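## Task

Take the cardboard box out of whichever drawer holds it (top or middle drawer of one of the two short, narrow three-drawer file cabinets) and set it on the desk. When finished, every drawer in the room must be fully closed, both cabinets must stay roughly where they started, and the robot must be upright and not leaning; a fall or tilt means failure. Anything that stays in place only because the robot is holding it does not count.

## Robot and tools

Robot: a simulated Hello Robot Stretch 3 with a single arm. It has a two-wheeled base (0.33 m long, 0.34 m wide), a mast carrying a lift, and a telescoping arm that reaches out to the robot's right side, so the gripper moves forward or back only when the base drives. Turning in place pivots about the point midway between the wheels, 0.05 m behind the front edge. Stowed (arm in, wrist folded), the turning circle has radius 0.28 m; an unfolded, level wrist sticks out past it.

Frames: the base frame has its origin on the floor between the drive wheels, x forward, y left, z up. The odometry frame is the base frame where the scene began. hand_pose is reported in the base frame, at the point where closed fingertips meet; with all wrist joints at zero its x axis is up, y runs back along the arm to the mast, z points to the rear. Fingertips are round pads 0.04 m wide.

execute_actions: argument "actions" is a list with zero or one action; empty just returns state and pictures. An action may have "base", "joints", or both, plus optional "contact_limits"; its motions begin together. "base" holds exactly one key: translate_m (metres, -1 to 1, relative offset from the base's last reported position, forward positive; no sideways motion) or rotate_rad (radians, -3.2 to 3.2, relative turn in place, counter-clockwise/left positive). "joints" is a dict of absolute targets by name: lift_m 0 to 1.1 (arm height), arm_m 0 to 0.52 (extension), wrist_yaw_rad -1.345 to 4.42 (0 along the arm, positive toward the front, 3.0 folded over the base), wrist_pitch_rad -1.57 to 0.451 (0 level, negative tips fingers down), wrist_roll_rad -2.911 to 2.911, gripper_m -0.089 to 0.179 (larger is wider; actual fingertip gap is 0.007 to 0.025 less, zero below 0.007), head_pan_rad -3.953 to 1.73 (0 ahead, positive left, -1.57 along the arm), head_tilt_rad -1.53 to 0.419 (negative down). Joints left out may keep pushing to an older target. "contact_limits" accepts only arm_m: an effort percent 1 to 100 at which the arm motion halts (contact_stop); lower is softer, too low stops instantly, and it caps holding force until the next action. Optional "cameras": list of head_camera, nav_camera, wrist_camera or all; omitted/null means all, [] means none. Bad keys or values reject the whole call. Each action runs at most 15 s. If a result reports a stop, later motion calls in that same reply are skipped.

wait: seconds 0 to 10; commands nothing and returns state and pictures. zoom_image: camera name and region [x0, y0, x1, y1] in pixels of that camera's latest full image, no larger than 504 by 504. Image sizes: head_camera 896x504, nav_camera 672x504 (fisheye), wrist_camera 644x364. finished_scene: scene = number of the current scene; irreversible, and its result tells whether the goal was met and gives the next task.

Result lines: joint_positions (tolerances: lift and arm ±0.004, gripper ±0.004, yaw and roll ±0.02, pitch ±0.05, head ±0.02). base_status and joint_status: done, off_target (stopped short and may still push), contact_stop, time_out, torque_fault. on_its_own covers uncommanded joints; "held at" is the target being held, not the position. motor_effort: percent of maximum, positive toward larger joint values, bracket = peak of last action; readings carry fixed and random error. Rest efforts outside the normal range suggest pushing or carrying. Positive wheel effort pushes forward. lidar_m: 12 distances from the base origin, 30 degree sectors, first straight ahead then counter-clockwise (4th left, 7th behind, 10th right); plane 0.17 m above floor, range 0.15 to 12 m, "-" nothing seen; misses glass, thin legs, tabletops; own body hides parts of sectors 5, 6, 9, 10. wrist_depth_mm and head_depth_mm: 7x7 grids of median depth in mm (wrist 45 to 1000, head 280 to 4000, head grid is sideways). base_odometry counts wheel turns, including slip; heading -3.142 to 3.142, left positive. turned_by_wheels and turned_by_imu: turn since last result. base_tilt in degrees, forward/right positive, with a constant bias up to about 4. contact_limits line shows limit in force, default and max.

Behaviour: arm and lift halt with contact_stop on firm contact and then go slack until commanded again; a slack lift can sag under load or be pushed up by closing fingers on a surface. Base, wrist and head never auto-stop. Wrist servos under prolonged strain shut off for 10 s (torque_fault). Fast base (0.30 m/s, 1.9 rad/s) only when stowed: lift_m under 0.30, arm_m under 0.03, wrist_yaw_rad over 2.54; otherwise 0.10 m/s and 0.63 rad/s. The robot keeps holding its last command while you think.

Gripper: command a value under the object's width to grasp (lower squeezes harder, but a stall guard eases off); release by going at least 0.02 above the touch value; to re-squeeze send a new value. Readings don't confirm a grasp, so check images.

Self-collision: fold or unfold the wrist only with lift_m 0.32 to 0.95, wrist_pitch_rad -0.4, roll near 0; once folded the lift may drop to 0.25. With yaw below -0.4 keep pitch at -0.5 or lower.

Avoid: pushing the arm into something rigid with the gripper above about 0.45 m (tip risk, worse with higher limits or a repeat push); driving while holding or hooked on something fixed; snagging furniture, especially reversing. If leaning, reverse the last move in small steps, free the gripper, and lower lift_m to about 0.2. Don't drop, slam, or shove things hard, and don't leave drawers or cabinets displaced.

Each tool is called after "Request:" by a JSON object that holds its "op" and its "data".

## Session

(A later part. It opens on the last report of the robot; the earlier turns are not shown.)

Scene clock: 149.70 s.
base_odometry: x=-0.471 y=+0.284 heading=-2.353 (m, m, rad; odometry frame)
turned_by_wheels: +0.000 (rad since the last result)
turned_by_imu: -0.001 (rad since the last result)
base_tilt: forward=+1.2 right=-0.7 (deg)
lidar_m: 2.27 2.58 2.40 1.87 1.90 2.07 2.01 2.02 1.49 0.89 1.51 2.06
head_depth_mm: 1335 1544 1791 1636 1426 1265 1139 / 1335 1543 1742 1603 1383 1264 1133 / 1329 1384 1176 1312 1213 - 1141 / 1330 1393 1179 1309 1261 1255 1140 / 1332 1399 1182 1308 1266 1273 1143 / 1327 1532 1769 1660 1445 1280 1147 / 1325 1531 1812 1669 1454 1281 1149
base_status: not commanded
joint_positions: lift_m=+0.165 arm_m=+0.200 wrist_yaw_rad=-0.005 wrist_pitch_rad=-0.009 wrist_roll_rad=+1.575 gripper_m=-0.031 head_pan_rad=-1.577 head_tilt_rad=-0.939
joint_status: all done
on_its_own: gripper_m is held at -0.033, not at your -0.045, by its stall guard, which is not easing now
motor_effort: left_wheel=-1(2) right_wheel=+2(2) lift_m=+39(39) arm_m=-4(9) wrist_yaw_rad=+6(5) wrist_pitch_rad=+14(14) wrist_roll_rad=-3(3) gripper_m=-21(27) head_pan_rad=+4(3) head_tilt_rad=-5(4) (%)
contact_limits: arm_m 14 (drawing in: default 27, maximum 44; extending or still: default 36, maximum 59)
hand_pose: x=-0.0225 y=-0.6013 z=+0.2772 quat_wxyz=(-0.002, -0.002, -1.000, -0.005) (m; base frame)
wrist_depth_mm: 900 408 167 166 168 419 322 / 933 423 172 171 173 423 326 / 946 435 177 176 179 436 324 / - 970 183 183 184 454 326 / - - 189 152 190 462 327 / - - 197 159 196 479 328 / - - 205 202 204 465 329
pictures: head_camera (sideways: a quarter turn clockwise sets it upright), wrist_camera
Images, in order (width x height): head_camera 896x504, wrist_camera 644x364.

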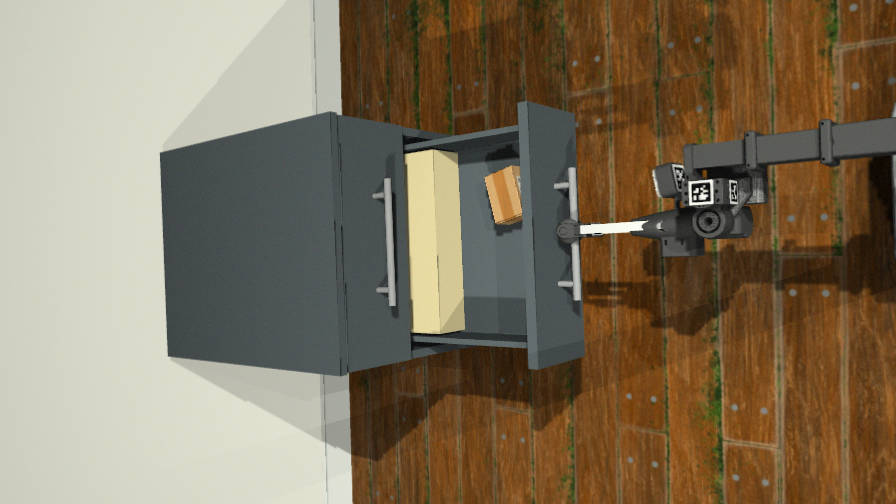

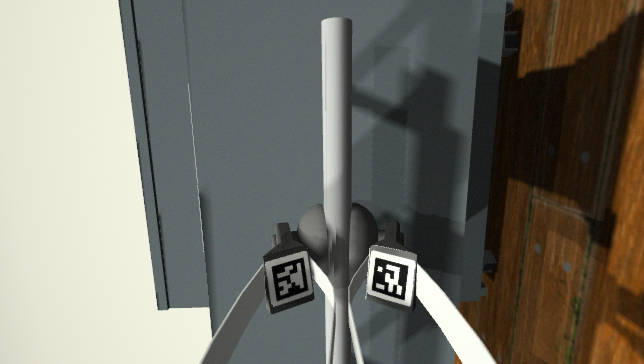

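Request:
{"op": "execute_actions", "data": {"actions": [{"joints": {"arm_m": 0.125, "head_tilt_rad": -1.05}, "contact_limits": {"arm_m": 12}}], "cameras": []}}

Request:
{"op": "execute_actions", "data": {"actions": [{"joints": {"gripper_m": 0.05}}], "cameras": []}}

Request:
{"op": "execute_actions", "data": {"actions": [{"joints": {"arm_m": 0.05}}], "cameras": ["head_camera"]}}

Scene clock: 156.07 s.
base_odometry: x=-0.471 y=+0.284 heading=-2.353 (m, m, rad; odometry frame)
turned_by_wheels: +0.000 (rad since the last result)
turned_by_imu: -0.001 (rad since the last result)
base_tilt: forward=+1.2 right=-0.8 (deg)
lidar_m: 2.27 2.59 2.39 1.88 1.90 2.08 2.01 2.02 1.49 0.89 1.50 2.07
head_depth_mm: 1404 1665 1728 1525 1354 1223 1123 / 1397 1571 1666 1496 1344 1227 1145 / 1348 1192 1221 1238 1321 - - / 1349 1196 1176 1251 1330 1214 1156 / 1360 1204 1204 1260 1326 1232 1125 / 1386 1597 1717 1542 1372 1242 1126 / 1381 1625 1763 1539 1378 1237 1129
base_status: not commanded
joint_positions: lift_m=+0.165 arm_m=+0.125 wrist_yaw_rad=-0.006 wrist_pitch_rad=-0.010 wrist_roll_rad=+1.575 gripper_m=-0.031 head_pan_rad=-1.577 head_tilt_rad=-1.037
joint_status: all done
on_its_own: gripper_m is held at -0.033, not at your -0.045, by its stall guard, which is not easing now
motor_effort: left_wheel=-1(2) right_wheel=+3(3) lift_m=+40(39) arm_m=-4(7) wrist_yaw_rad=+7(7) wrist_pitch_rad=+14(14) wrist_roll_rad=-3(3) gripper_m=-21(21) head_pan_rad=+3(2) head_tilt_rad=-6(14) (%)
contact_limits: arm_m 12 (drawing in: default 27, maximum 44; extending or still: default 36, maximum 59)
hand_pose: x=-0.0230 y=-0.5263 z=+0.2770 quat_wxyz=(-0.002, -0.003, -1.000, -0.005) (m; base frame)
wrist_depth_mm: 970 971 167 166 168 424 321 / - - 171 171 174 449 324 / - - 178 176 179 446 328 / - - 183 182 185 455 327 / - - 189 152 190 484 326 / - - 198 158 197 491 329 / - - 204 201 205 458 328
pictures: none
No camera images: the call's "cameras" was empty. Leave "cameras" out to get every camera's image.

Scene clock: 157.37 s.
base_odometry: x=-0.471 y=+0.284 heading=-2.353 (m, m, rad; odometry frame)
turned_by_wheels: +0.000 (rad since the last result)
turned_by_imu: +0.000 (rad since the last result)
base_tilt: forward=+1.2 right=-0.7 (deg)
lidar_m: 2.27 2.58 2.40 1.88 1.90 2.08 2.01 2.02 1.49 0.89 1.50 2.07
head_depth_mm: 1400 1651 1727 1524 1357 1227 1127 / 1399 1574 1671 1494 1345 1230 1150 / 1341 1193 1219 1241 1330 - - / 1350 1195 1176 1250 1330 1215 1154 / 1354 1200 1202 1254 1336 1240 1125 / 1390 1594 1725 1540 1380 1242 1128 / 1384 1628 1753 1551 1374 1237 1130
base_status: not commanded
joint_positions: lift_m=+0.165 arm_m=+0.125 wrist_yaw_rad=-0.003 wrist_pitch_rad=-0.004 wrist_roll_rad=+1.575 gripper_m=+0.050 head_pan_rad=-1.577 head_tilt_rad=-1.037
joint_status: all done
motor_effort: left_wheel=-1(2) right_wheel=+2(3) lift_m=+39(40) arm_m=-3(4) wrist_yaw_rad=+3(8) wrist_pitch_rad=+12(15) wrist_roll_rad=-3(3) gripper_m=+1(79) head_pan_rad=+3(3) head_tilt_rad=-6(6) (%)
hand_pose: x=-0.0221 y=-0.5263 z=+0.2786 quat_wxyz=(-0.002, -0.001, -1.000, -0.002) (m; base frame)
wrist_depth_mm: 965 971 168 167 168 425 327 / - - 173 172 174 432 328 / - - 178 177 179 456 330 / - - 183 182 184 457 330 / - - 191 189 190 464 331 / - - 551 196 200 478 332 / - - 204 203 205 463 331
pictures: none
No camera images: the call's "cameras" was empty. Leave "cameras" out to get every camera's image.

Scene clock: 159.10 s.
base_odometry: x=-0.471 y=+0.284 heading=-2.353 (m, m, rad; odometry frame)
turned_by_wheels: +0.000 (rad since the last result)
turned_by_imu: +0.000 (rad since the last result)
base_tilt: forward=+1.2 right=-0.6 (deg)
lidar_m: 2.27 2.58 2.40 1.87 1.91 2.07 2.01 2.02 1.49 0.89 1.50 2.07
head_depth_mm: 1402 1649 1725 1524 1354 1229 1120 / 1394 1570 1667 1503 1339 1222 1146 / 1347 1191 1217 1242 1318 1266 - / 1352 1195 1173 1254 1327 1235 1153 / 1359 1199 1203 1257 1333 1234 1125 / 1394 1599 1713 1538 1370 1238 1130 / 1383 1633 1757 1549 1373 1241 1131
base_status: not commanded
joint_positions: lift_m=+0.165 arm_m=+0.050 wrist_yaw_rad=-0.002 wrist_pitch_rad=-0.003 wrist_roll_rad=+1.575 gripper_m=+0.050 head_pan_rad=-1.577 head_tilt_rad=-1.037
joint_status: all done
motor_effort: left_wheel=-2(2) right_wheel=+2(2) lift_m=+39(39) arm_m=-3(6) wrist_yaw_rad=+3(4) wrist_pitch_rad=+11(11) wrist_roll_rad=-3(3) gripper_m=+0(1) head_pan_rad=+3(3) head_tilt_rad=-6(6) (%)
hand_pose: x=-0.0219 y=-0.4514 z=+0.2787 quat_wxyz=(-0.002, -0.001, -1.000, -0.002) (m; base frame)
wrist_depth_mm: - - 240 237 239 484 327 / - - 535 243 246 489 328 / - - 543 250 255 493 327 / - - 588 259 263 492 332 / - - 612 267 615 490 333 / - - - 277 281 480 332 / - - - 288 293 466 333
pictures: head_camera (sideways: a quarter turn clockwise sets it upright)
Images, in order (width x height): head_camera 896x504.

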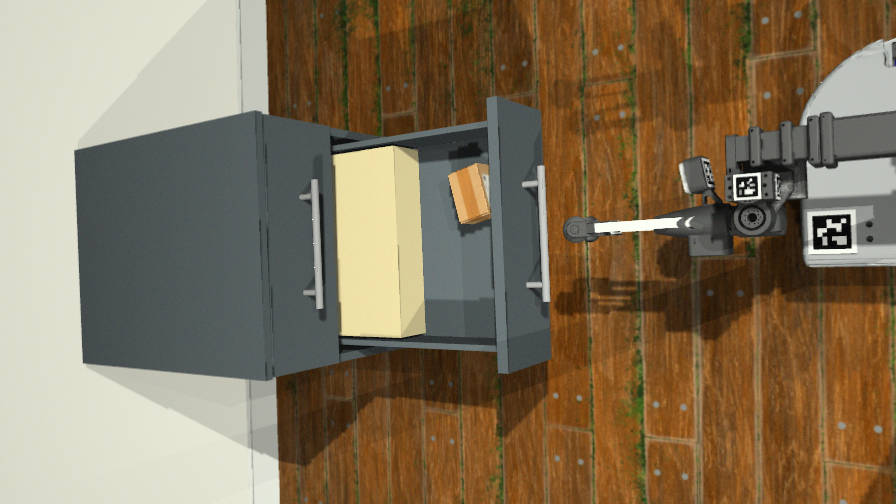

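Box located. I'll raise the arm and point the gripper down over the drawer.

Request:
{"op": "execute_actions", "data": {"actions": [{"joints": {"lift_m": 0.58, "wrist_roll_rad": 0.0, "gripper_m": 0.12}}], "cameras": []}}

Request:
{"op": "execute_actions", "data": {"actions": [{"base": {"translate_m": -0.06}, "joints": {"wrist_pitch_rad": -1.45, "arm_m": 0.45}}], "cameras": ["head_camera", "wrist_camera"]}}

Scene clock: 165.23 s.
base_odometry: x=-0.471 y=+0.284 heading=-2.353 (m, m, rad; odometry frame)
turned_by_wheels: +0.000 (rad since the last result)
turned_by_imu: -0.001 (rad since the last result)
base_tilt: forward=+1.2 right=-0.6 (deg)
lidar_m: 2.28 2.59 2.41 1.87 1.91 2.07 2.01 2.02 1.49 0.89 1.50 2.07
head_depth_mm: 1402 1660 1726 1521 1357 1243 - / 1399 1571 1671 1500 1357 - - / 1345 1189 1220 1244 1179 1199 1162 / 1343 1196 1177 1249 1321 1216 1153 / 1356 1201 1205 1254 1325 1238 1126 / 1385 1596 1719 1534 1370 1238 1127 / 1385 1632 1769 1546 1377 1245 1130
base_status: not commanded
joint_positions: lift_m=+0.580 arm_m=+0.050 wrist_yaw_rad=-0.002 wrist_pitch_rad=-0.002 wrist_roll_rad=+0.005 gripper_m=+0.120 head_pan_rad=-1.577 head_tilt_rad=-1.037
joint_status: all done
motor_effort: left_wheel=-2(2) right_wheel=+2(2) lift_m=+50(51) arm_m=-4(4) wrist_yaw_rad=+2(3) wrist_pitch_rad=+10(11) wrist_roll_rad=-3(4) gripper_m=+0(81) head_pan_rad=+2(3) head_tilt_rad=-6(6) (%)
hand_pose: x=-0.0220 y=-0.4515 z=+0.6939 quat_wxyz=(+0.706, +0.000, -0.709, -0.002) (m; base frame)
wrist_depth_mm: - - - - - - - / - - - - - - - / - - - - - - - / - - - - - - - / - - 638 640 660 - - / - - 640 644 649 - - / - - 731 666 707 - -
pictures: none
No camera images: the call's "cameras" was empty. Leave "cameras" out to get every camera's image.

Scene clock: 169.37 s.
base_odometry: x=-0.429 y=+0.327 heading=-2.353 (m, m, rad; odometry frame)
turned_by_wheels: +0.000 (rad since the last result)
turned_by_imu: -0.001 (rad since the last result)
base_tilt: forward=+1.1 right=-0.6 (deg)
lidar_m: 2.33 2.63 2.39 1.86 1.90 2.02 1.95 2.02 1.49 0.89 0.92 2.07
head_depth_mm: 1396 1659 1724 1522 1364 1242 - / 1399 1653 1754 1543 - 1231 - / 1365 1244 - 1243 1325 1231 1158 / 1350 1198 1175 1240 1327 1229 1153 / 1354 1197 1171 1258 1329 1237 1125 / 1360 1233 1273 1487 1352 1236 1123 / 1382 1631 1752 1545 1378 1239 1131
base_status: done
joint_positions: lift_m=+0.580 arm_m=+0.450 wrist_yaw_rad=-0.002 wrist_pitch_rad=-1.447 wrist_roll_rad=+0.004 gripper_m=+0.120 head_pan_rad=-1.577 head_tilt_rad=-1.037
joint_status: all done
motor_effort: left_wheel=-1(4) right_wheel=+1(2) lift_m=+50(50) arm_m=+4(6) wrist_yaw_rad=+3(3) wrist_pitch_rad=-2(10) wrist_roll_rad=-2(3) gripper_m=+0(1) head_pan_rad=+3(2) head_tilt_rad=-6(6) (%)
hand_pose: x=-0.0216 y=-0.6025 z=+0.4613 quat_wxyz=(+0.529, +0.467, -0.531, -0.470) (m; base frame)
wrist_depth_mm: 594 365 388 385 358 587 590 / 601 393 392 391 390 590 592 / 619 400 399 354 396 607 606 / 630 405 408 407 403 620 612 / 315 298 291 288 282 622 624 / 657 643 644 639 646 - 627 / 664 650 655 649 652 645 643
pictures: head_camera (sideways: a quarter turn clockwise sets it upright), wrist_camera
Images, in order (width x height): head_camera 896x504, wrist_camera 644x364.

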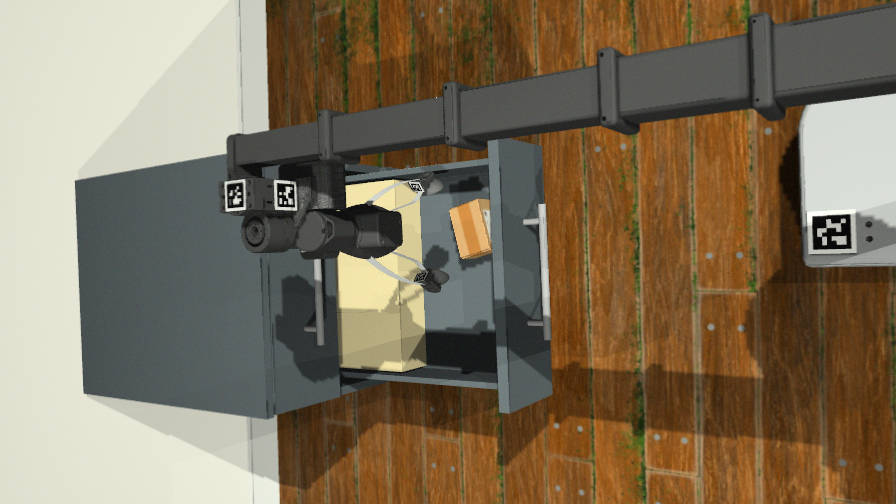

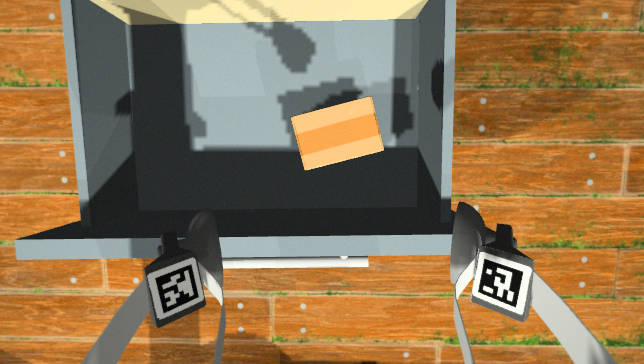

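Request:
{"op": "execute_actions", "data": {"actions": [{"base": {"translate_m": -0.011}, "joints": {"wrist_roll_rad": 1.33, "arm_m": 0.51, "gripper_m": 0.105, "lift_m": 0.47}}], "cameras": ["head_camera", "wrist_camera"]}}

Scene clock: 189.47 s.
base_odometry: x=-0.421 y=+0.335 heading=-2.354 (m, m, rad; odometry frame)
turned_by_wheels: +0.000 (rad since the last result)
turned_by_imu: -0.001 (rad since the last result)
base_tilt: forward=+1.2 right=-0.7 (deg)
lidar_m: 2.35 2.64 2.40 1.86 1.90 2.00 1.94 2.02 1.49 0.89 0.92 2.07
head_depth_mm: 1402 1659 1726 1524 1365 1229 1116 / 1390 1650 1737 1527 1379 - - / 1372 1219 - 1244 1320 1228 1160 / 1349 1198 1157 1244 1322 1237 1151 / 1357 1200 1172 1248 1329 1236 1121 / 1358 1230 1237 1484 1346 1233 1126 / 1387 1633 1759 1544 1373 1238 1133
base_status: done
joint_positions: lift_m=+0.470 arm_m=+0.510 wrist_yaw_rad=-0.002 wrist_pitch_rad=-1.447 wrist_roll_rad=+1.325 gripper_m=+0.105 head_pan_rad=-1.577 head_tilt_rad=-1.037
joint_status: all done
motor_effort: left_wheel=-2(6) right_wheel=+1(2) lift_m=+38(42) arm_m=+4(6) wrist_yaw_rad=+3(3) wrist_pitch_rad=-2(2) wrist_roll_rad=+2(4) gripper_m=+0(59) head_pan_rad=+3(3) head_tilt_rad=-5(6) (%)
hand_pose: x=-0.0216 y=-0.6621 z=+0.3516 quat_wxyz=(+0.091, +0.080, -0.744, -0.658) (m; base frame)
wrist_depth_mm: 222 217 231 466 462 445 148 / 228 222 284 280 233 191 145 / 235 230 295 285 279 205 150 / 242 239 307 246 287 189 465 / 251 248 311 253 294 160 477 / 258 254 323 314 305 - 500 / 266 300 336 324 292 173 516
pictures: head_camera (sideways: a quarter turn clockwise sets it upright), wrist_camera
Images, in order (width x height): head_camera 896x504, wrist_camera 644x364.

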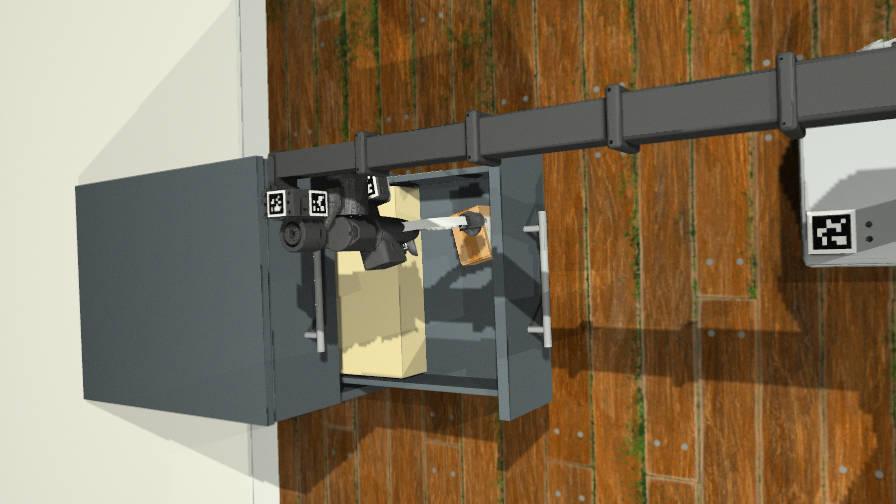

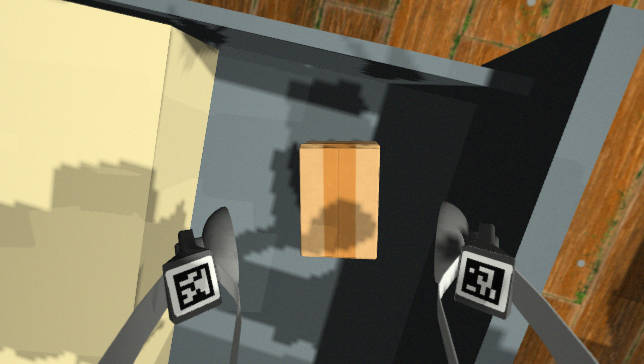

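Request:
{"op": "execute_actions", "data": {"actions": [{"joints": {"arm_m": 0.514, "lift_m": 0.362}}], "cameras": ["head_camera", "wrist_camera"]}}

Scene clock: 194.77 s.
base_odometry: x=-0.421 y=+0.335 heading=-2.354 (m, m, rad; odometry frame)
turned_by_wheels: +0.000 (rad since the last result)
turned_by_imu: -0.001 (rad since the last result)
base_tilt: forward=+1.2 right=-0.7 (deg)
lidar_m: 2.34 2.64 2.40 1.86 1.90 2.00 1.94 2.02 1.49 0.89 0.92 2.07
head_depth_mm: 1402 1658 1733 1520 1361 1226 1123 / 1400 1649 1738 1524 1363 1228 - / 1368 1219 1186 1231 1323 1234 1158 / 1348 1196 1177 1236 1328 1238 1151 / 1356 1201 1175 1253 1328 1235 1124 / 1356 1232 1236 1482 1350 1240 1124 / 1389 1629 1752 1545 1373 1239 1126
base_status: not commanded
joint_positions: lift_m=+0.362 arm_m=+0.514 wrist_yaw_rad=-0.002 wrist_pitch_rad=-1.447 wrist_roll_rad=+1.325 gripper_m=+0.105 head_pan_rad=-1.577 head_tilt_rad=-1.037
joint_status: all done
motor_effort: left_wheel=-1(1) right_wheel=+1(1) lift_m=+39(39) arm_m=+4(4) wrist_yaw_rad=+3(3) wrist_pitch_rad=-2(2) wrist_roll_rad=+2(2) gripper_m=+0(1) head_pan_rad=+4(3) head_tilt_rad=-5(5) (%)
hand_pose: x=-0.0216 y=-0.6661 z=+0.2436 quat_wxyz=(+0.091, +0.080, -0.744, -0.658) (m; base frame)
wrist_depth_mm: 139 180 176 144 114 95 85 / 145 185 183 177 171 157 119 / 151 191 188 182 175 171 132 / 159 197 194 136 178 176 126 / 166 203 197 140 138 167 120 / 175 212 203 144 189 - 114 / 185 220 211 148 197 165 104
pictures: head_camera (sideways: a quarter turn clockwise sets it upright), wrist_camera
Images, in order (width x height): head_camera 896x504, wrist_camera 644x364.

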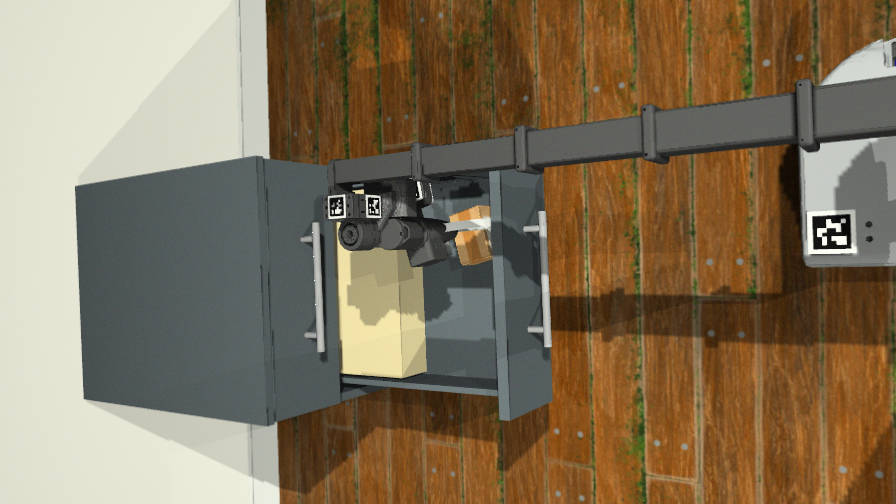

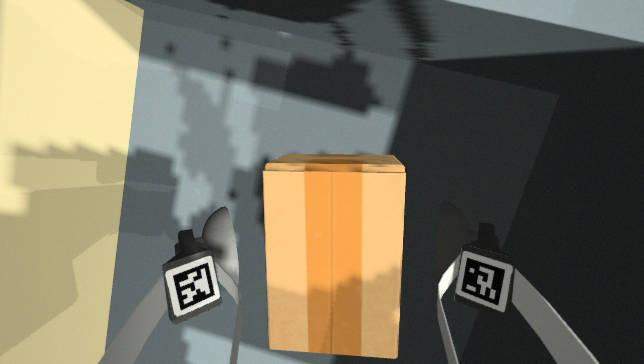

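Request:
{"op": "execute_actions", "data": {"actions": [{"joints": {"lift_m": 0.357, "gripper_m": 0.02}}], "cameras": ["wrist_camera"]}}

Scene clock: 198.10 s.
base_odometry: x=-0.421 y=+0.335 heading=-2.354 (m, m, rad; odometry frame)
turned_by_wheels: +0.000 (rad since the last result)
turned_by_imu: -0.001 (rad since the last result)
base_tilt: forward=+1.2 right=-0.7 (deg)
lidar_m: 2.35 2.64 2.40 1.86 1.90 2.00 1.94 2.02 1.49 0.89 0.92 2.07
head_depth_mm: 1402 1657 1732 1523 1356 1224 1128 / 1394 1654 1735 1522 1355 1229 - / 1369 1214 1181 1223 1324 1229 1159 / 1350 1198 1178 1234 1327 1231 1152 / 1350 1199 1172 1254 1330 1236 1126 / 1359 1230 1236 1489 1352 1236 1127 / 1385 1632 1759 1539 1380 1242 1126
base_status: not commanded
joint_positions: lift_m=+0.357 arm_m=+0.514 wrist_yaw_rad=-0.001 wrist_pitch_rad=-1.451 wrist_roll_rad=+1.325 gripper_m=+0.021 head_pan_rad=-1.577 head_tilt_rad=-1.037
joint_status: all done
motor_effort: left_wheel=-3(2) right_wheel=+2(3) lift_m=+39(38) arm_m=+4(4) wrist_yaw_rad=+2(3) wrist_pitch_rad=+0(10) wrist_roll_rad=+2(2) gripper_m=-19(91) head_pan_rad=+3(3) head_tilt_rad=-5(5) (%)
hand_pose: x=-0.0216 y=-0.6652 z=+0.2386 quat_wxyz=(+0.091, +0.080, -0.742, -0.659) (m; base frame)
wrist_depth_mm: 140 174 172 143 114 95 81 / 146 180 177 171 167 157 119 / 153 186 182 176 172 166 131 / 160 192 188 128 173 171 124 / 169 198 193 131 130 175 118 / 177 206 - 135 133 155 113 / 187 214 206 139 188 167 107
pictures: wrist_camera
Images, in order (width x height): wrist_camera 644x364.

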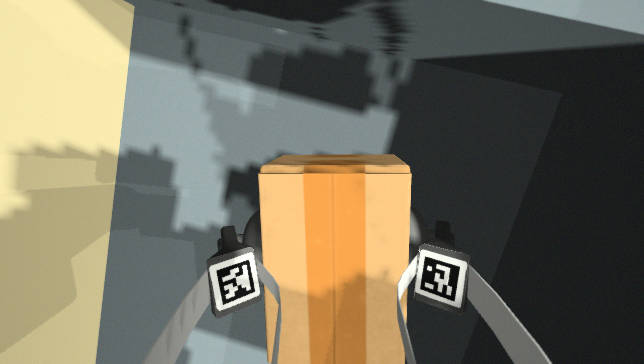

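Request:
{"op": "execute_actions", "data": {"actions": [{"joints": {"lift_m": 0.53}}], "cameras": ["wrist_camera"]}}

Request:
{"op": "execute_actions", "data": {"actions": [{"base": {"translate_m": 0.065}, "joints": {"arm_m": 0.03}}], "cameras": ["head_camera","wrist_camera"]}}

Scene clock: 214.13 s.
base_odometry: x=-0.421 y=+0.335 heading=-2.354 (m, m, rad; odometry frame)
turned_by_wheels: +0.000 (rad since the last result)
turned_by_imu: -0.001 (rad since the last result)
base_tilt: forward=+1.2 right=-0.7 (deg)
lidar_m: 2.35 2.64 2.39 1.86 1.90 2.01 1.94 2.02 1.48 0.89 0.92 2.07
head_depth_mm: 1405 1649 1737 1523 1355 1231 1125 / 1398 1656 1735 1536 - 1211 - / 1368 1249 - 1235 1324 1232 1161 / 1351 1199 1162 1226 1327 1240 1150 / 1357 1194 1173 1250 1332 1234 1125 / 1353 1226 1240 1488 1355 1236 1126 / 1383 1634 1765 1543 1383 1241 1127
base_status: not commanded
joint_positions: lift_m=+0.530 arm_m=+0.514 wrist_yaw_rad=-0.001 wrist_pitch_rad=-1.450 wrist_roll_rad=+1.325 gripper_m=+0.021 head_pan_rad=-1.577 head_tilt_rad=-1.037
joint_status: all done
motor_effort: left_wheel=-2(2) right_wheel=+2(2) lift_m=+52(52) arm_m=+4(4) wrist_yaw_rad=+2(2) wrist_pitch_rad=+0(0) wrist_roll_rad=+2(2) gripper_m=-19(19) head_pan_rad=+3(3) head_tilt_rad=-6(6) (%)
hand_pose: x=-0.0216 y=-0.6653 z=+0.4112 quat_wxyz=(+0.091, +0.080, -0.743, -0.659) (m; base frame)
wrist_depth_mm: 280 274 537 530 511 502 487 / 286 283 311 337 332 231 500 / 298 290 348 345 335 228 508 / 307 298 356 128 287 241 521 / 317 307 346 131 129 544 539 / 330 319 - 135 133 572 556 / 338 330 399 139 235 594 571
pictures: wrist_camera
Images, in order (width x height): wrist_camera 644x364.

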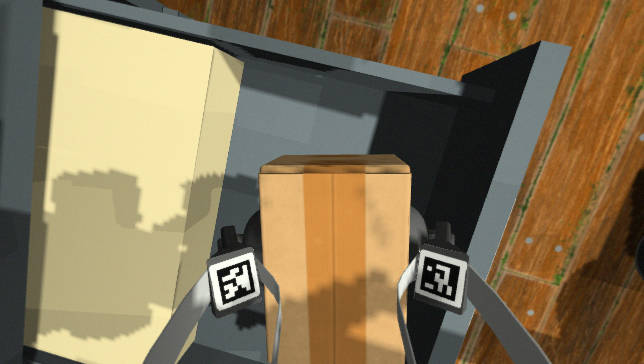

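Scene clock: 218.87 s.
base_odometry: x=-0.467 y=+0.289 heading=-2.354 (m, m, rad; odometry frame)
turned_by_wheels: +0.000 (rad since the last result)
turned_by_imu: -0.001 (rad since the last result)
base_tilt: forward=+1.3 right=-0.7 (deg)
lidar_m: 2.27 2.59 2.40 1.87 1.91 2.07 2.00 2.02 1.49 0.89 1.50 2.07
head_depth_mm: 1399 1652 1730 1522 1361 1226 1130 / 1399 1617 1700 1507 1341 - - / 1343 1190 1218 1246 1323 - - / 1354 1198 1174 1254 1328 1253 1123 / 1349 1193 1204 1251 1328 1236 1124 / 1388 1594 1717 1542 1373 1237 1129 / 1387 1628 1760 1544 1375 1240 1129
base_status: done
joint_positions: lift_m=+0.530 arm_m=+0.030 wrist_yaw_rad=-0.001 wrist_pitch_rad=-1.449 wrist_roll_rad=+1.326 gripper_m=+0.021 head_pan_rad=-1.577 head_tilt_rad=-1.037
joint_status: all done
motor_effort: left_wheel=-1(3) right_wheel=+1(4) lift_m=+51(51) arm_m=-4(4) wrist_yaw_rad=+2(2) wrist_pitch_rad=-1(1) wrist_roll_rad=+2(2) gripper_m=-19(19) head_pan_rad=+3(3) head_tilt_rad=-5(5) (%)
hand_pose: x=-0.0216 y=-0.1821 z=+0.4112 quat_wxyz=(+0.091, +0.080, -0.743, -0.658) (m; base frame)
wrist_depth_mm: 468 562 544 528 519 - 480 / 483 572 566 539 - - - / 507 596 578 561 - - - / 625 620 600 128 126 - - / 647 634 613 131 129 - - / 679 661 - 135 133 572 555 / 699 672 653 139 598 587 568
pictures: head_camera (sideways: a quarter turn clockwise sets it upright), wrist_camera
Images, in order (width x height): head_camera 896x504, wrist_camera 644x364.

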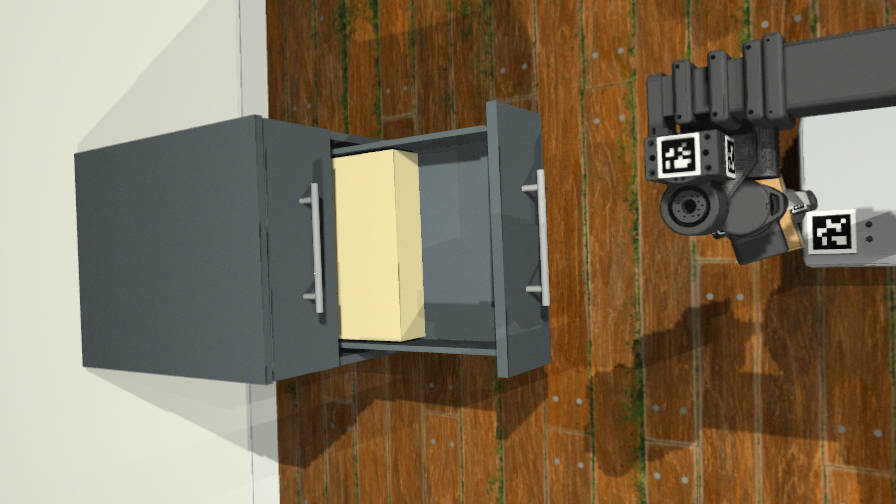

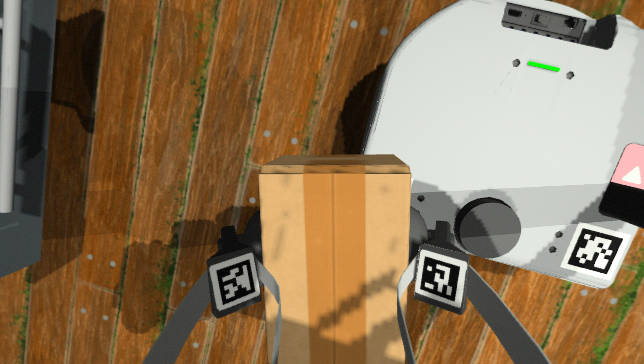

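Request:
{"op": "execute_actions", "data": {"actions": [{"joints": {"lift_m": 0.165, "wrist_pitch_rad": 0.02, "wrist_roll_rad": 1.57}}], "cameras": ["head_camera","wrist_camera"]}}

Scene clock: 224.20 s.
base_odometry: x=-0.467 y=+0.289 heading=-2.354 (m, m, rad; odometry frame)
turned_by_wheels: +0.000 (rad since the last result)
turned_by_imu: -0.001 (rad since the last result)
base_tilt: forward=+1.3 right=-0.6 (deg)
lidar_m: 2.29 2.59 2.40 1.88 1.90 2.07 2.00 2.01 1.49 0.89 1.50 2.06
head_depth_mm: 1402 1656 1734 1527 1355 1223 1121 / 1399 1612 1696 1500 1346 1227 - / 1345 1193 1217 1246 1331 1250 - / 1351 1195 1176 1252 1306 1254 1157 / 1355 1201 1205 1248 1328 1241 1123 / 1388 1604 1725 1543 1372 1240 1129 / 1384 1627 1763 1551 1374 1242 1129
base_status: not commanded
joint_positions: lift_m=+0.165 arm_m=+0.030 wrist_yaw_rad=-0.001 wrist_pitch_rad=-0.015 wrist_roll_rad=+1.568 gripper_m=+0.021 head_pan_rad=-1.577 head_tilt_rad=-1.037
joint_status: all done
motor_effort: left_wheel=-1(1) right_wheel=+1(1) lift_m=+40(43) arm_m=-4(4) wrist_yaw_rad=+1(2) wrist_pitch_rad=+17(17) wrist_roll_rad=+1(1) gripper_m=-20(20) head_pan_rad=+3(2) head_tilt_rad=-6(5) (%)
hand_pose: x=-0.0216 y=-0.4311 z=+0.2757 quat_wxyz=(+0.002, +0.000, -1.000, -0.008) (m; base frame)
wrist_depth_mm: - - 258 256 261 477 323 / - - 570 262 268 475 324 / - - 559 269 276 480 326 / - - 608 128 282 477 324 / - - 636 131 129 479 327 / - - - 135 133 452 326 / - - - 140 674 521 326
pictures: head_camera (sideways: a quarter turn clockwise sets it upright), wrist_camera
Images, in order (width x height): head_camera 896x504, wrist_camera 644x364.

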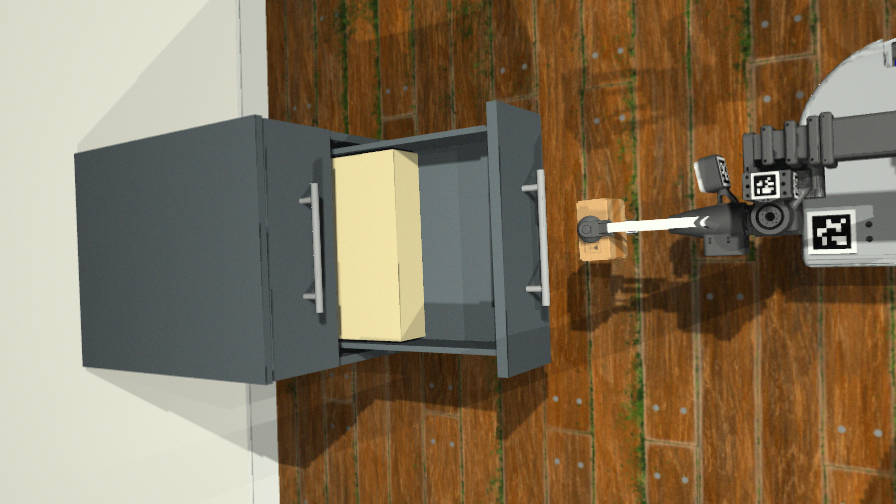

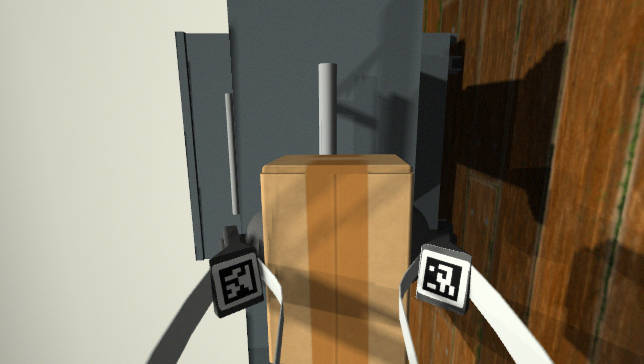

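Request:
{"op": "execute_actions", "data": {"actions": [{"joints": {"arm_m": 0.095}, "contact_limits": {"arm_m": 12}}], "cameras": ["head_camera"]}}

Scene clock: 227.43 s.
base_odometry: x=-0.467 y=+0.289 heading=-2.354 (m, m, rad; odometry frame)
turned_by_wheels: +0.000 (rad since the last result)
turned_by_imu: -0.001 (rad since the last result)
base_tilt: forward=+1.3 right=-0.6 (deg)
lidar_m: 2.28 2.59 2.40 1.87 1.91 2.08 2.00 2.02 1.49 0.89 1.50 2.07
head_depth_mm: 1401 1660 1734 1525 1358 1223 1121 / 1396 1612 1697 1500 1343 1224 1149 / 1349 1192 1221 1246 1322 1263 - / 1350 1195 1177 1248 1305 1220 1152 / 1346 1199 1207 1251 1333 1243 1126 / 1386 1594 1712 1546 1368 1240 1126 / 1389 1636 1751 1546 1379 1246 1133
base_status: not commanded
joint_positions: lift_m=+0.165 arm_m=+0.095 wrist_yaw_rad=-0.001 wrist_pitch_rad=-0.014 wrist_roll_rad=+1.568 gripper_m=+0.021 head_pan_rad=-1.577 head_tilt_rad=-1.037
joint_status: all done
motor_effort: left_wheel=-1(2) right_wheel=+1(1) lift_m=+39(40) arm_m=+4(6) wrist_yaw_rad=+2(2) wrist_pitch_rad=+17(17) wrist_roll_rad=+0(0) gripper_m=-20(20) head_pan_rad=+3(3) head_tilt_rad=-6(5) (%)
contact_limits: arm_m 12 (drawing in: default 27, maximum 44; extending or still: default 36, maximum 59)
hand_pose: x=-0.0216 y=-0.4955 z=+0.2758 quat_wxyz=(+0.002, +0.000, -1.000, -0.008) (m; base frame)
wrist_depth_mm: - - 196 196 197 471 322 / - - 202 200 204 472 322 / - - 210 208 211 479 324 / - - 215 128 215 481 321 / - - 570 131 129 481 325 / - - 580 135 133 456 328 / - - 240 140 239 516 327
pictures: head_camera (sideways: a quarter turn clockwise sets it upright)
Images, in order (width x height): head_camera 896x504.

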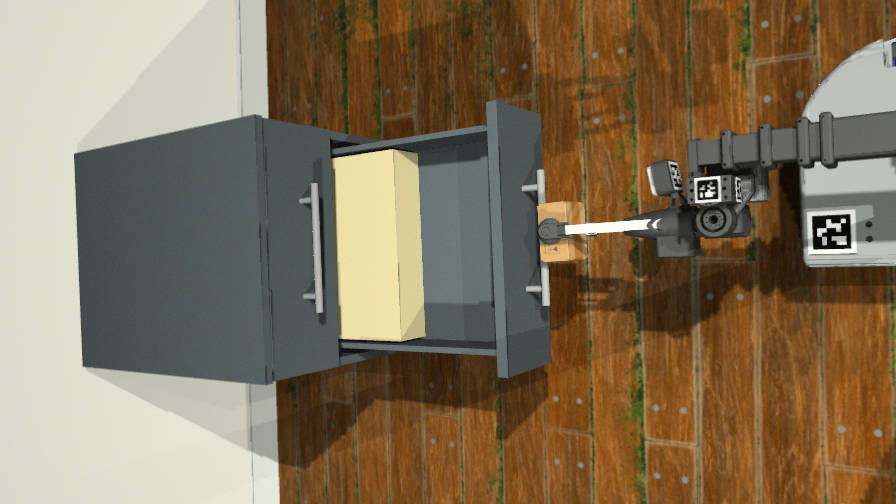

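Request:
{"op": "execute_actions", "data": {"actions": [{"joints": {"arm_m": 0.42, "head_tilt_rad": -0.9}, "contact_limits": {"arm_m": 13}}], "cameras": ["head_camera", "wrist_camera"]}}

Scene clock: 232.57 s.
base_odometry: x=-0.467 y=+0.289 heading=-2.354 (m, m, rad; odometry frame)
turned_by_wheels: +0.000 (rad since the last result)
turned_by_imu: -0.001 (rad since the last result)
base_tilt: forward=+1.1 right=-0.6 (deg)
lidar_m: 2.28 2.58 2.40 1.88 1.90 2.08 2.01 2.02 1.49 0.89 1.50 2.07
head_depth_mm: 1314 1510 1776 1693 1459 1287 1146 / 1317 1514 1687 1665 1463 1282 1148 / 1315 1433 1200 1302 1481 1294 1148 / 1313 1441 1206 1253 1451 1289 1153 / 1313 1441 1207 1289 1466 1296 1153 / 1305 1502 1719 1715 1473 1297 1157 / 1302 1497 1760 1727 1481 1302 1158
base_status: not commanded
joint_positions: lift_m=+0.165 arm_m=+0.420 wrist_yaw_rad=+0.002 wrist_pitch_rad=-0.012 wrist_roll_rad=+1.568 gripper_m=+0.021 head_pan_rad=-1.577 head_tilt_rad=-0.903
joint_status: all done
motor_effort: left_wheel=-1(1) right_wheel=+0(1) lift_m=+40(40) arm_m=+3(7) wrist_yaw_rad=-2(4) wrist_pitch_rad=+16(17) wrist_roll_rad=+1(1) gripper_m=-20(20) head_pan_rad=+2(3) head_tilt_rad=+1(13) (%)
contact_limits: arm_m 13 (drawing in: default 27, maximum 44; extending or still: default 36, maximum 59)
hand_pose: x=-0.0207 y=-0.8206 z=+0.2764 quat_wxyz=(+0.002, +0.001, -1.000, -0.006) (m; base frame)
wrist_depth_mm: 204 205 207 207 209 210 211 / 206 210 213 212 215 217 215 / 192 218 220 220 222 223 224 / 222 226 228 128 227 230 231 / 227 234 233 131 129 240 238 / 238 241 239 135 133 248 248 / 247 247 251 139 253 256 261
pictures: head_camera (sideways: a quarter turn clockwise sets it upright), wrist_camera
Images, in order (width x height): head_camera 896x504, wrist_camera 644x364.

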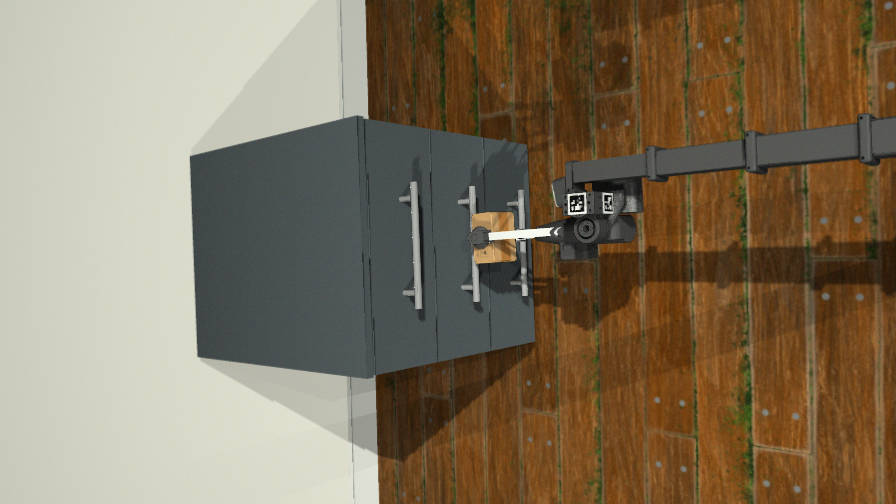

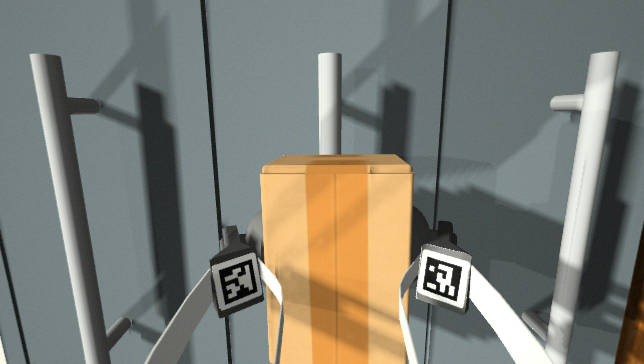

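Request:
{"op": "execute_actions", "data": {"actions": [{"base": {"translate_m": 1.0}, "joints": {"arm_m": 0.02, "lift_m": 0.92, "head_pan_rad": 0.0, "head_tilt_rad": -0.55}}], "cameras": ["head_camera", "nav_camera"]}}

Scene clock: 251.80 s.
base_odometry: x=-1.172 y=-0.420 heading=-2.354 (m, m, rad; odometry frame)
turned_by_wheels: +0.000 (rad since the last result)
turned_by_imu: +0.001 (rad since the last result)
base_tilt: forward=+1.2 right=-0.6 (deg)
lidar_m: 1.29 1.84 1.81 2.30 2.31 2.61 2.98 1.26 1.19 1.45 1.51 1.63
head_depth_mm: 1504 1626 1711 1221 1987 1594 1331 / 1496 1635 1716 1172 2000 1607 1340 / 1502 1631 1715 1182 2016 1606 1342 / 1506 1631 1716 1188 2011 1619 1348 / 1502 1631 1716 1193 1892 1583 1351 / 1502 1621 1731 1205 2041 1626 1353 / 1492 1628 1775 1871 2042 1625 1357
base_status: done
joint_positions: lift_m=+0.920 arm_m=+0.020 wrist_yaw_rad=+0.001 wrist_pitch_rad=-0.012 wrist_roll_rad=+1.569 gripper_m=+0.021 head_pan_rad=-0.007 head_tilt_rad=-0.557
joint_status: all done
motor_effort: left_wheel=-2(3) right_wheel=+1(4) lift_m=+51(54) arm_m=-5(3) wrist_yaw_rad=-1(2) wrist_pitch_rad=+15(15) wrist_roll_rad=+0(1) gripper_m=-20(19) head_pan_rad=+3(31) head_tilt_rad=+2(20) (%)
hand_pose: x=-0.0210 y=-0.4212 z=+1.0311 quat_wxyz=(+0.001, +0.001, -1.000, -0.006) (m; base frame)
wrist_depth_mm: - - - - - - - / - - - - - - - / - - - - - - - / - - - 128 - - - / - - - 131 129 - - / - - - 135 133 - - / - - - 139 - - -
pictures: head_camera (sideways: a quarter turn clockwise sets it upright), nav_camera (sideways: a quarter turn counterclockwise sets it upright)
Images, in order (width x height): head_camera 896x504, nav_camera 672x504.

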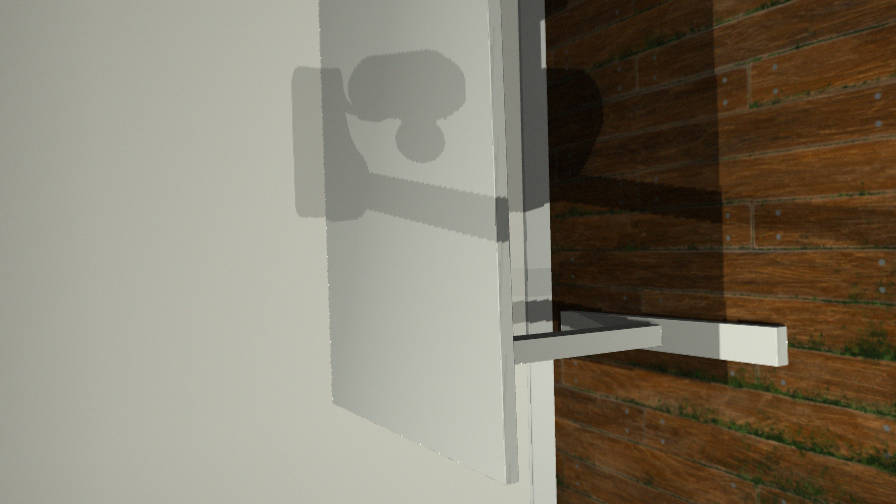

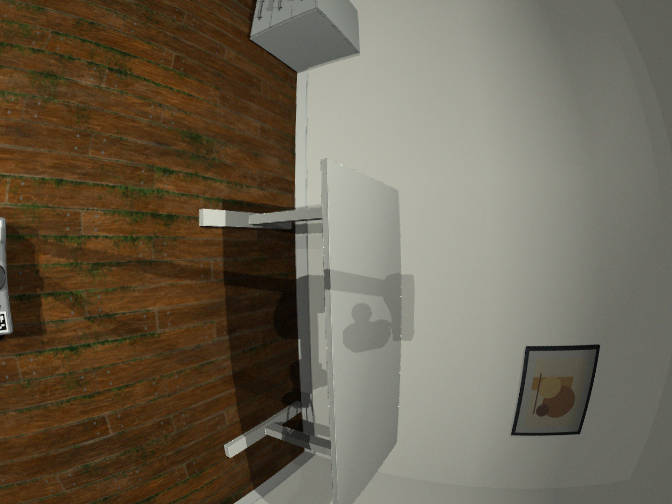

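Request:
{"op": "execute_actions", "data": {"actions": [{"base": {"translate_m": 0.45}, "joints": {"wrist_pitch_rad": -1.45, "wrist_roll_rad": 1.33, "lift_m": 0.93, "head_tilt_rad": -0.9}}], "cameras": ["head_camera"]}}

Request:
{"op": "execute_actions", "data": {"actions": [{"base": {"rotate_rad": 1.6}, "joints": {"head_pan_rad": -1.57}}], "cameras": ["head_camera", "wrist_camera"]}}

Scene clock: 263.03 s.
base_odometry: x=-1.490 y=-0.739 heading=-2.354 (m, m, rad; odometry frame)
turned_by_wheels: +0.000 (rad since the last result)
turned_by_imu: +0.001 (rad since the last result)
base_tilt: forward=+1.3 right=-0.7 (deg)
lidar_m: 0.85 0.86 1.54 2.30 2.40 2.62 3.44 1.53 1.51 1.46 1.31 1.35
head_depth_mm: 1179 1106 893 764 1472 1293 1146 / 1180 1114 896 767 1479 1293 1151 / 1178 1119 899 749 1480 1294 1151 / 1180 1125 899 755 1488 1304 1156 / 1175 1127 906 756 1451 1287 1155 / 1173 1132 912 758 1464 1304 1160 / 1172 1179 909 760 1496 1311 1161
base_status: done
joint_positions: lift_m=+0.930 arm_m=+0.020 wrist_yaw_rad=+0.001 wrist_pitch_rad=-1.444 wrist_roll_rad=+1.336 gripper_m=+0.021 head_pan_rad=-0.007 head_tilt_rad=-0.889
joint_status: all done
motor_effort: left_wheel=-1(4) right_wheel=+1(4) lift_m=+52(53) arm_m=-4(3) wrist_yaw_rad=-1(0) wrist_pitch_rad=-3(15) wrist_roll_rad=-3(5) gripper_m=-19(20) head_pan_rad=+2(3) head_tilt_rad=-4(23) (%)
hand_pose: x=-0.0216 y=-0.1734 z=+0.8112 quat_wxyz=(+0.089, +0.078, -0.745, -0.657) (m; base frame)
wrist_depth_mm: - 933 925 890 877 837 826 / - - 965 921 905 845 855 / - - - 926 - 894 866 / - - - 128 127 915 874 / - - - 131 129 937 927 / - - - 135 133 971 914 / - - - 140 - - 958
pictures: head_camera (sideways: a quarter turn clockwise sets it upright)
Images, in order (width x height): head_camera 896x504.

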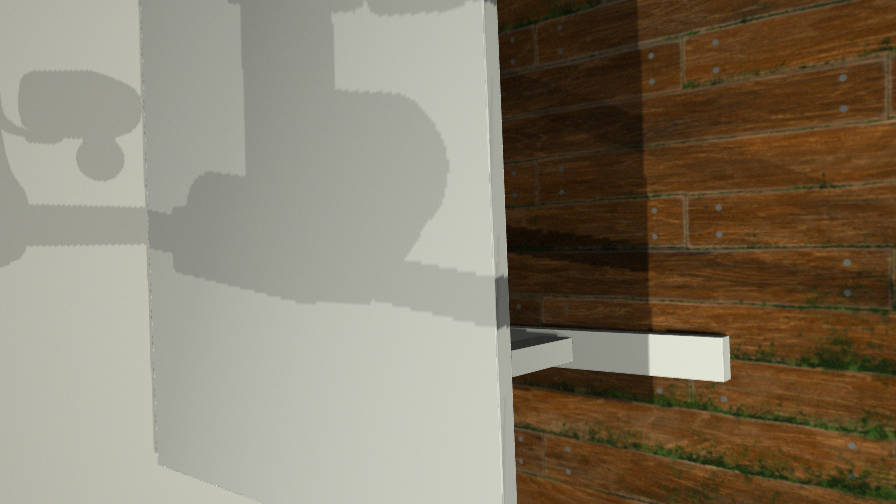

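Scene clock: 266.50 s.
base_odometry: x=-1.490 y=-0.739 heading=-0.754 (m, m, rad; odometry frame)
turned_by_wheels: +1.600 (rad since the last result)
turned_by_imu: +1.571 (rad since the last result)
base_tilt: forward=+1.1 right=-0.7 (deg)
lidar_m: 2.30 2.41 2.67 3.45 1.58 1.50 1.46 1.32 1.35 0.85 1.37 1.55
head_depth_mm: 1176 1106 930 - - - 1149 / 1176 1117 898 - - - 1132 / 1183 1122 901 - - - 396 / 1182 1121 904 774 1486 1342 1103 / 1188 1128 907 775 1425 1282 1163 / 1186 1138 911 758 1490 1307 1161 / 1195 1311 915 762 1501 1306 1166
base_status: done
joint_positions: lift_m=+0.930 arm_m=+0.020 wrist_yaw_rad=+0.001 wrist_pitch_rad=-1.444 wrist_roll_rad=+1.335 gripper_m=+0.021 head_pan_rad=-1.563 head_tilt_rad=-0.889
joint_status: all done
motor_effort: left_wheel=-2(6) right_wheel=+2(5) lift_m=+51(51) arm_m=-4(4) wrist_yaw_rad=+0(0) wrist_pitch_rad=-3(3) wrist_roll_rad=-3(3) gripper_m=-19(19) head_pan_rad=-2(30) head_tilt_rad=-4(5) (%)
hand_pose: x=-0.0216 y=-0.1734 z=+0.8112 quat_wxyz=(+0.089, +0.078, -0.745, -0.657) (m; base frame)
wrist_depth_mm: - 962 943 901 876 835 824 / - - 951 924 902 870 854 / - - 967 952 - 875 874 / - - - 128 127 897 882 / - - - 131 129 957 935 / - - - 135 133 956 932 / - - - 139 - - 957
pictures: head_camera (sideways: a quarter turn clockwise sets it upright), wrist_camera
Images, in order (width x height): head_camera 896x504, wrist_camera 644x364.

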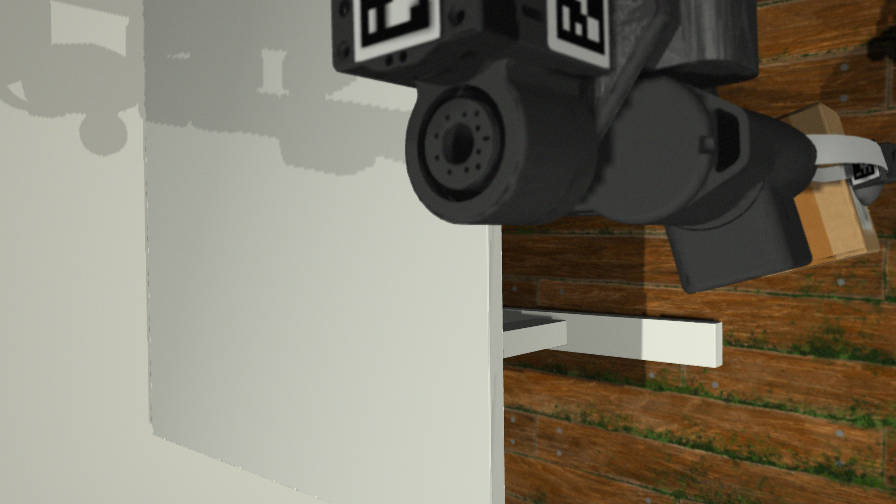

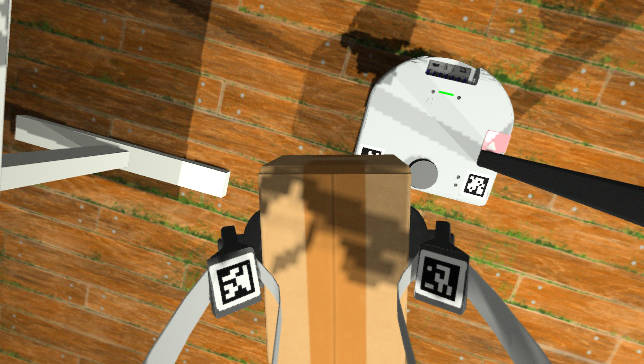

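Request:
{"op": "execute_actions", "data": {"actions": [{"joints": {"arm_m": 0.5}}], "cameras": ["head_camera", "wrist_camera"]}}

Scene clock: 272.50 s.
base_odometry: x=-1.490 y=-0.739 heading=-0.754 (m, m, rad; odometry frame)
turned_by_wheels: +0.000 (rad since the last result)
turned_by_imu: -0.001 (rad since the last result)
base_tilt: forward=+1.1 right=-0.6 (deg)
lidar_m: 2.30 2.42 2.66 3.44 1.58 1.50 1.46 1.31 1.35 0.85 1.38 1.55
head_depth_mm: - - 891 765 1472 1293 1147 / 1220 1077 897 769 1471 1293 1153 / - 1049 852 770 1477 1294 1152 / 1186 1070 833 774 1487 1299 1156 / 1187 1130 906 773 1431 1279 1156 / 1192 1134 907 760 1489 1306 1162 / 1193 1310 915 762 1496 1306 1160
base_status: not commanded
joint_positions: lift_m=+0.930 arm_m=+0.500 wrist_yaw_rad=+0.001 wrist_pitch_rad=-1.445 wrist_roll_rad=+1.335 gripper_m=+0.021 head_pan_rad=-1.563 head_tilt_rad=-0.889
joint_status: all done
motor_effort: left_wheel=-3(3) right_wheel=+2(3) lift_m=+51(51) arm_m=+3(3) wrist_yaw_rad=+0(0) wrist_pitch_rad=-2(3) wrist_roll_rad=-3(3) gripper_m=-19(20) head_pan_rad=-1(2) head_tilt_rad=-5(5) (%)
hand_pose: x=-0.0216 y=-0.6526 z=+0.8112 quat_wxyz=(+0.089, +0.078, -0.745, -0.657) (m; base frame)
wrist_depth_mm: 254 247 240 233 225 219 213 / 263 254 246 238 233 225 220 / 269 262 253 245 238 230 225 / 278 271 260 128 240 238 232 / 289 278 268 131 129 242 919 / 296 287 - 135 133 251 925 / 310 298 286 139 261 261 976
pictures: head_camera (sideways: a quarter turn clockwise sets it upright), wrist_camera
Images, in order (width x height): head_camera 896x504, wrist_camera 644x364.

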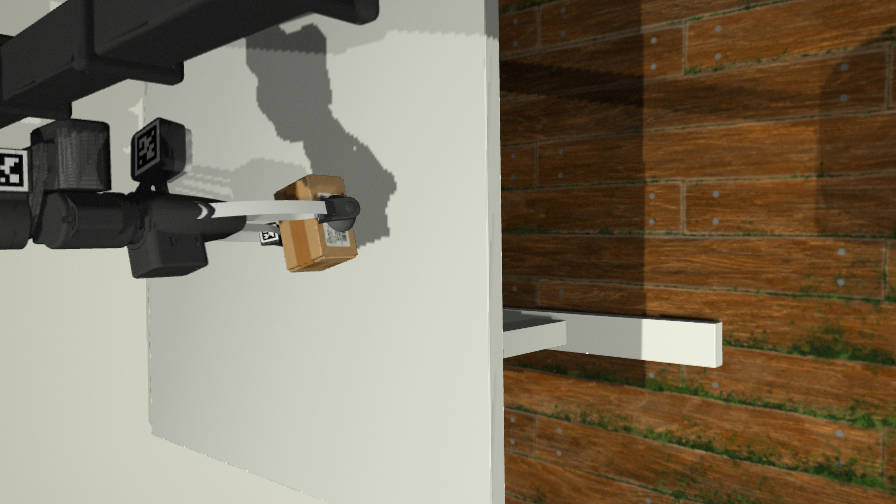

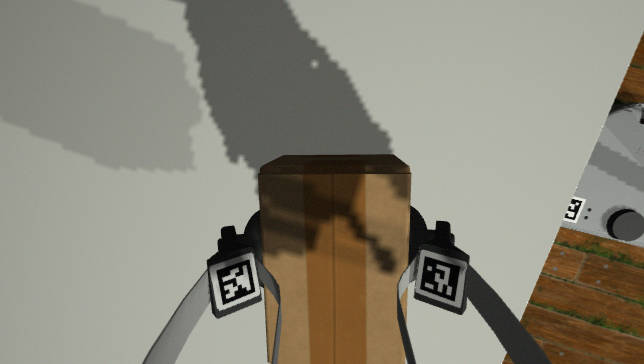

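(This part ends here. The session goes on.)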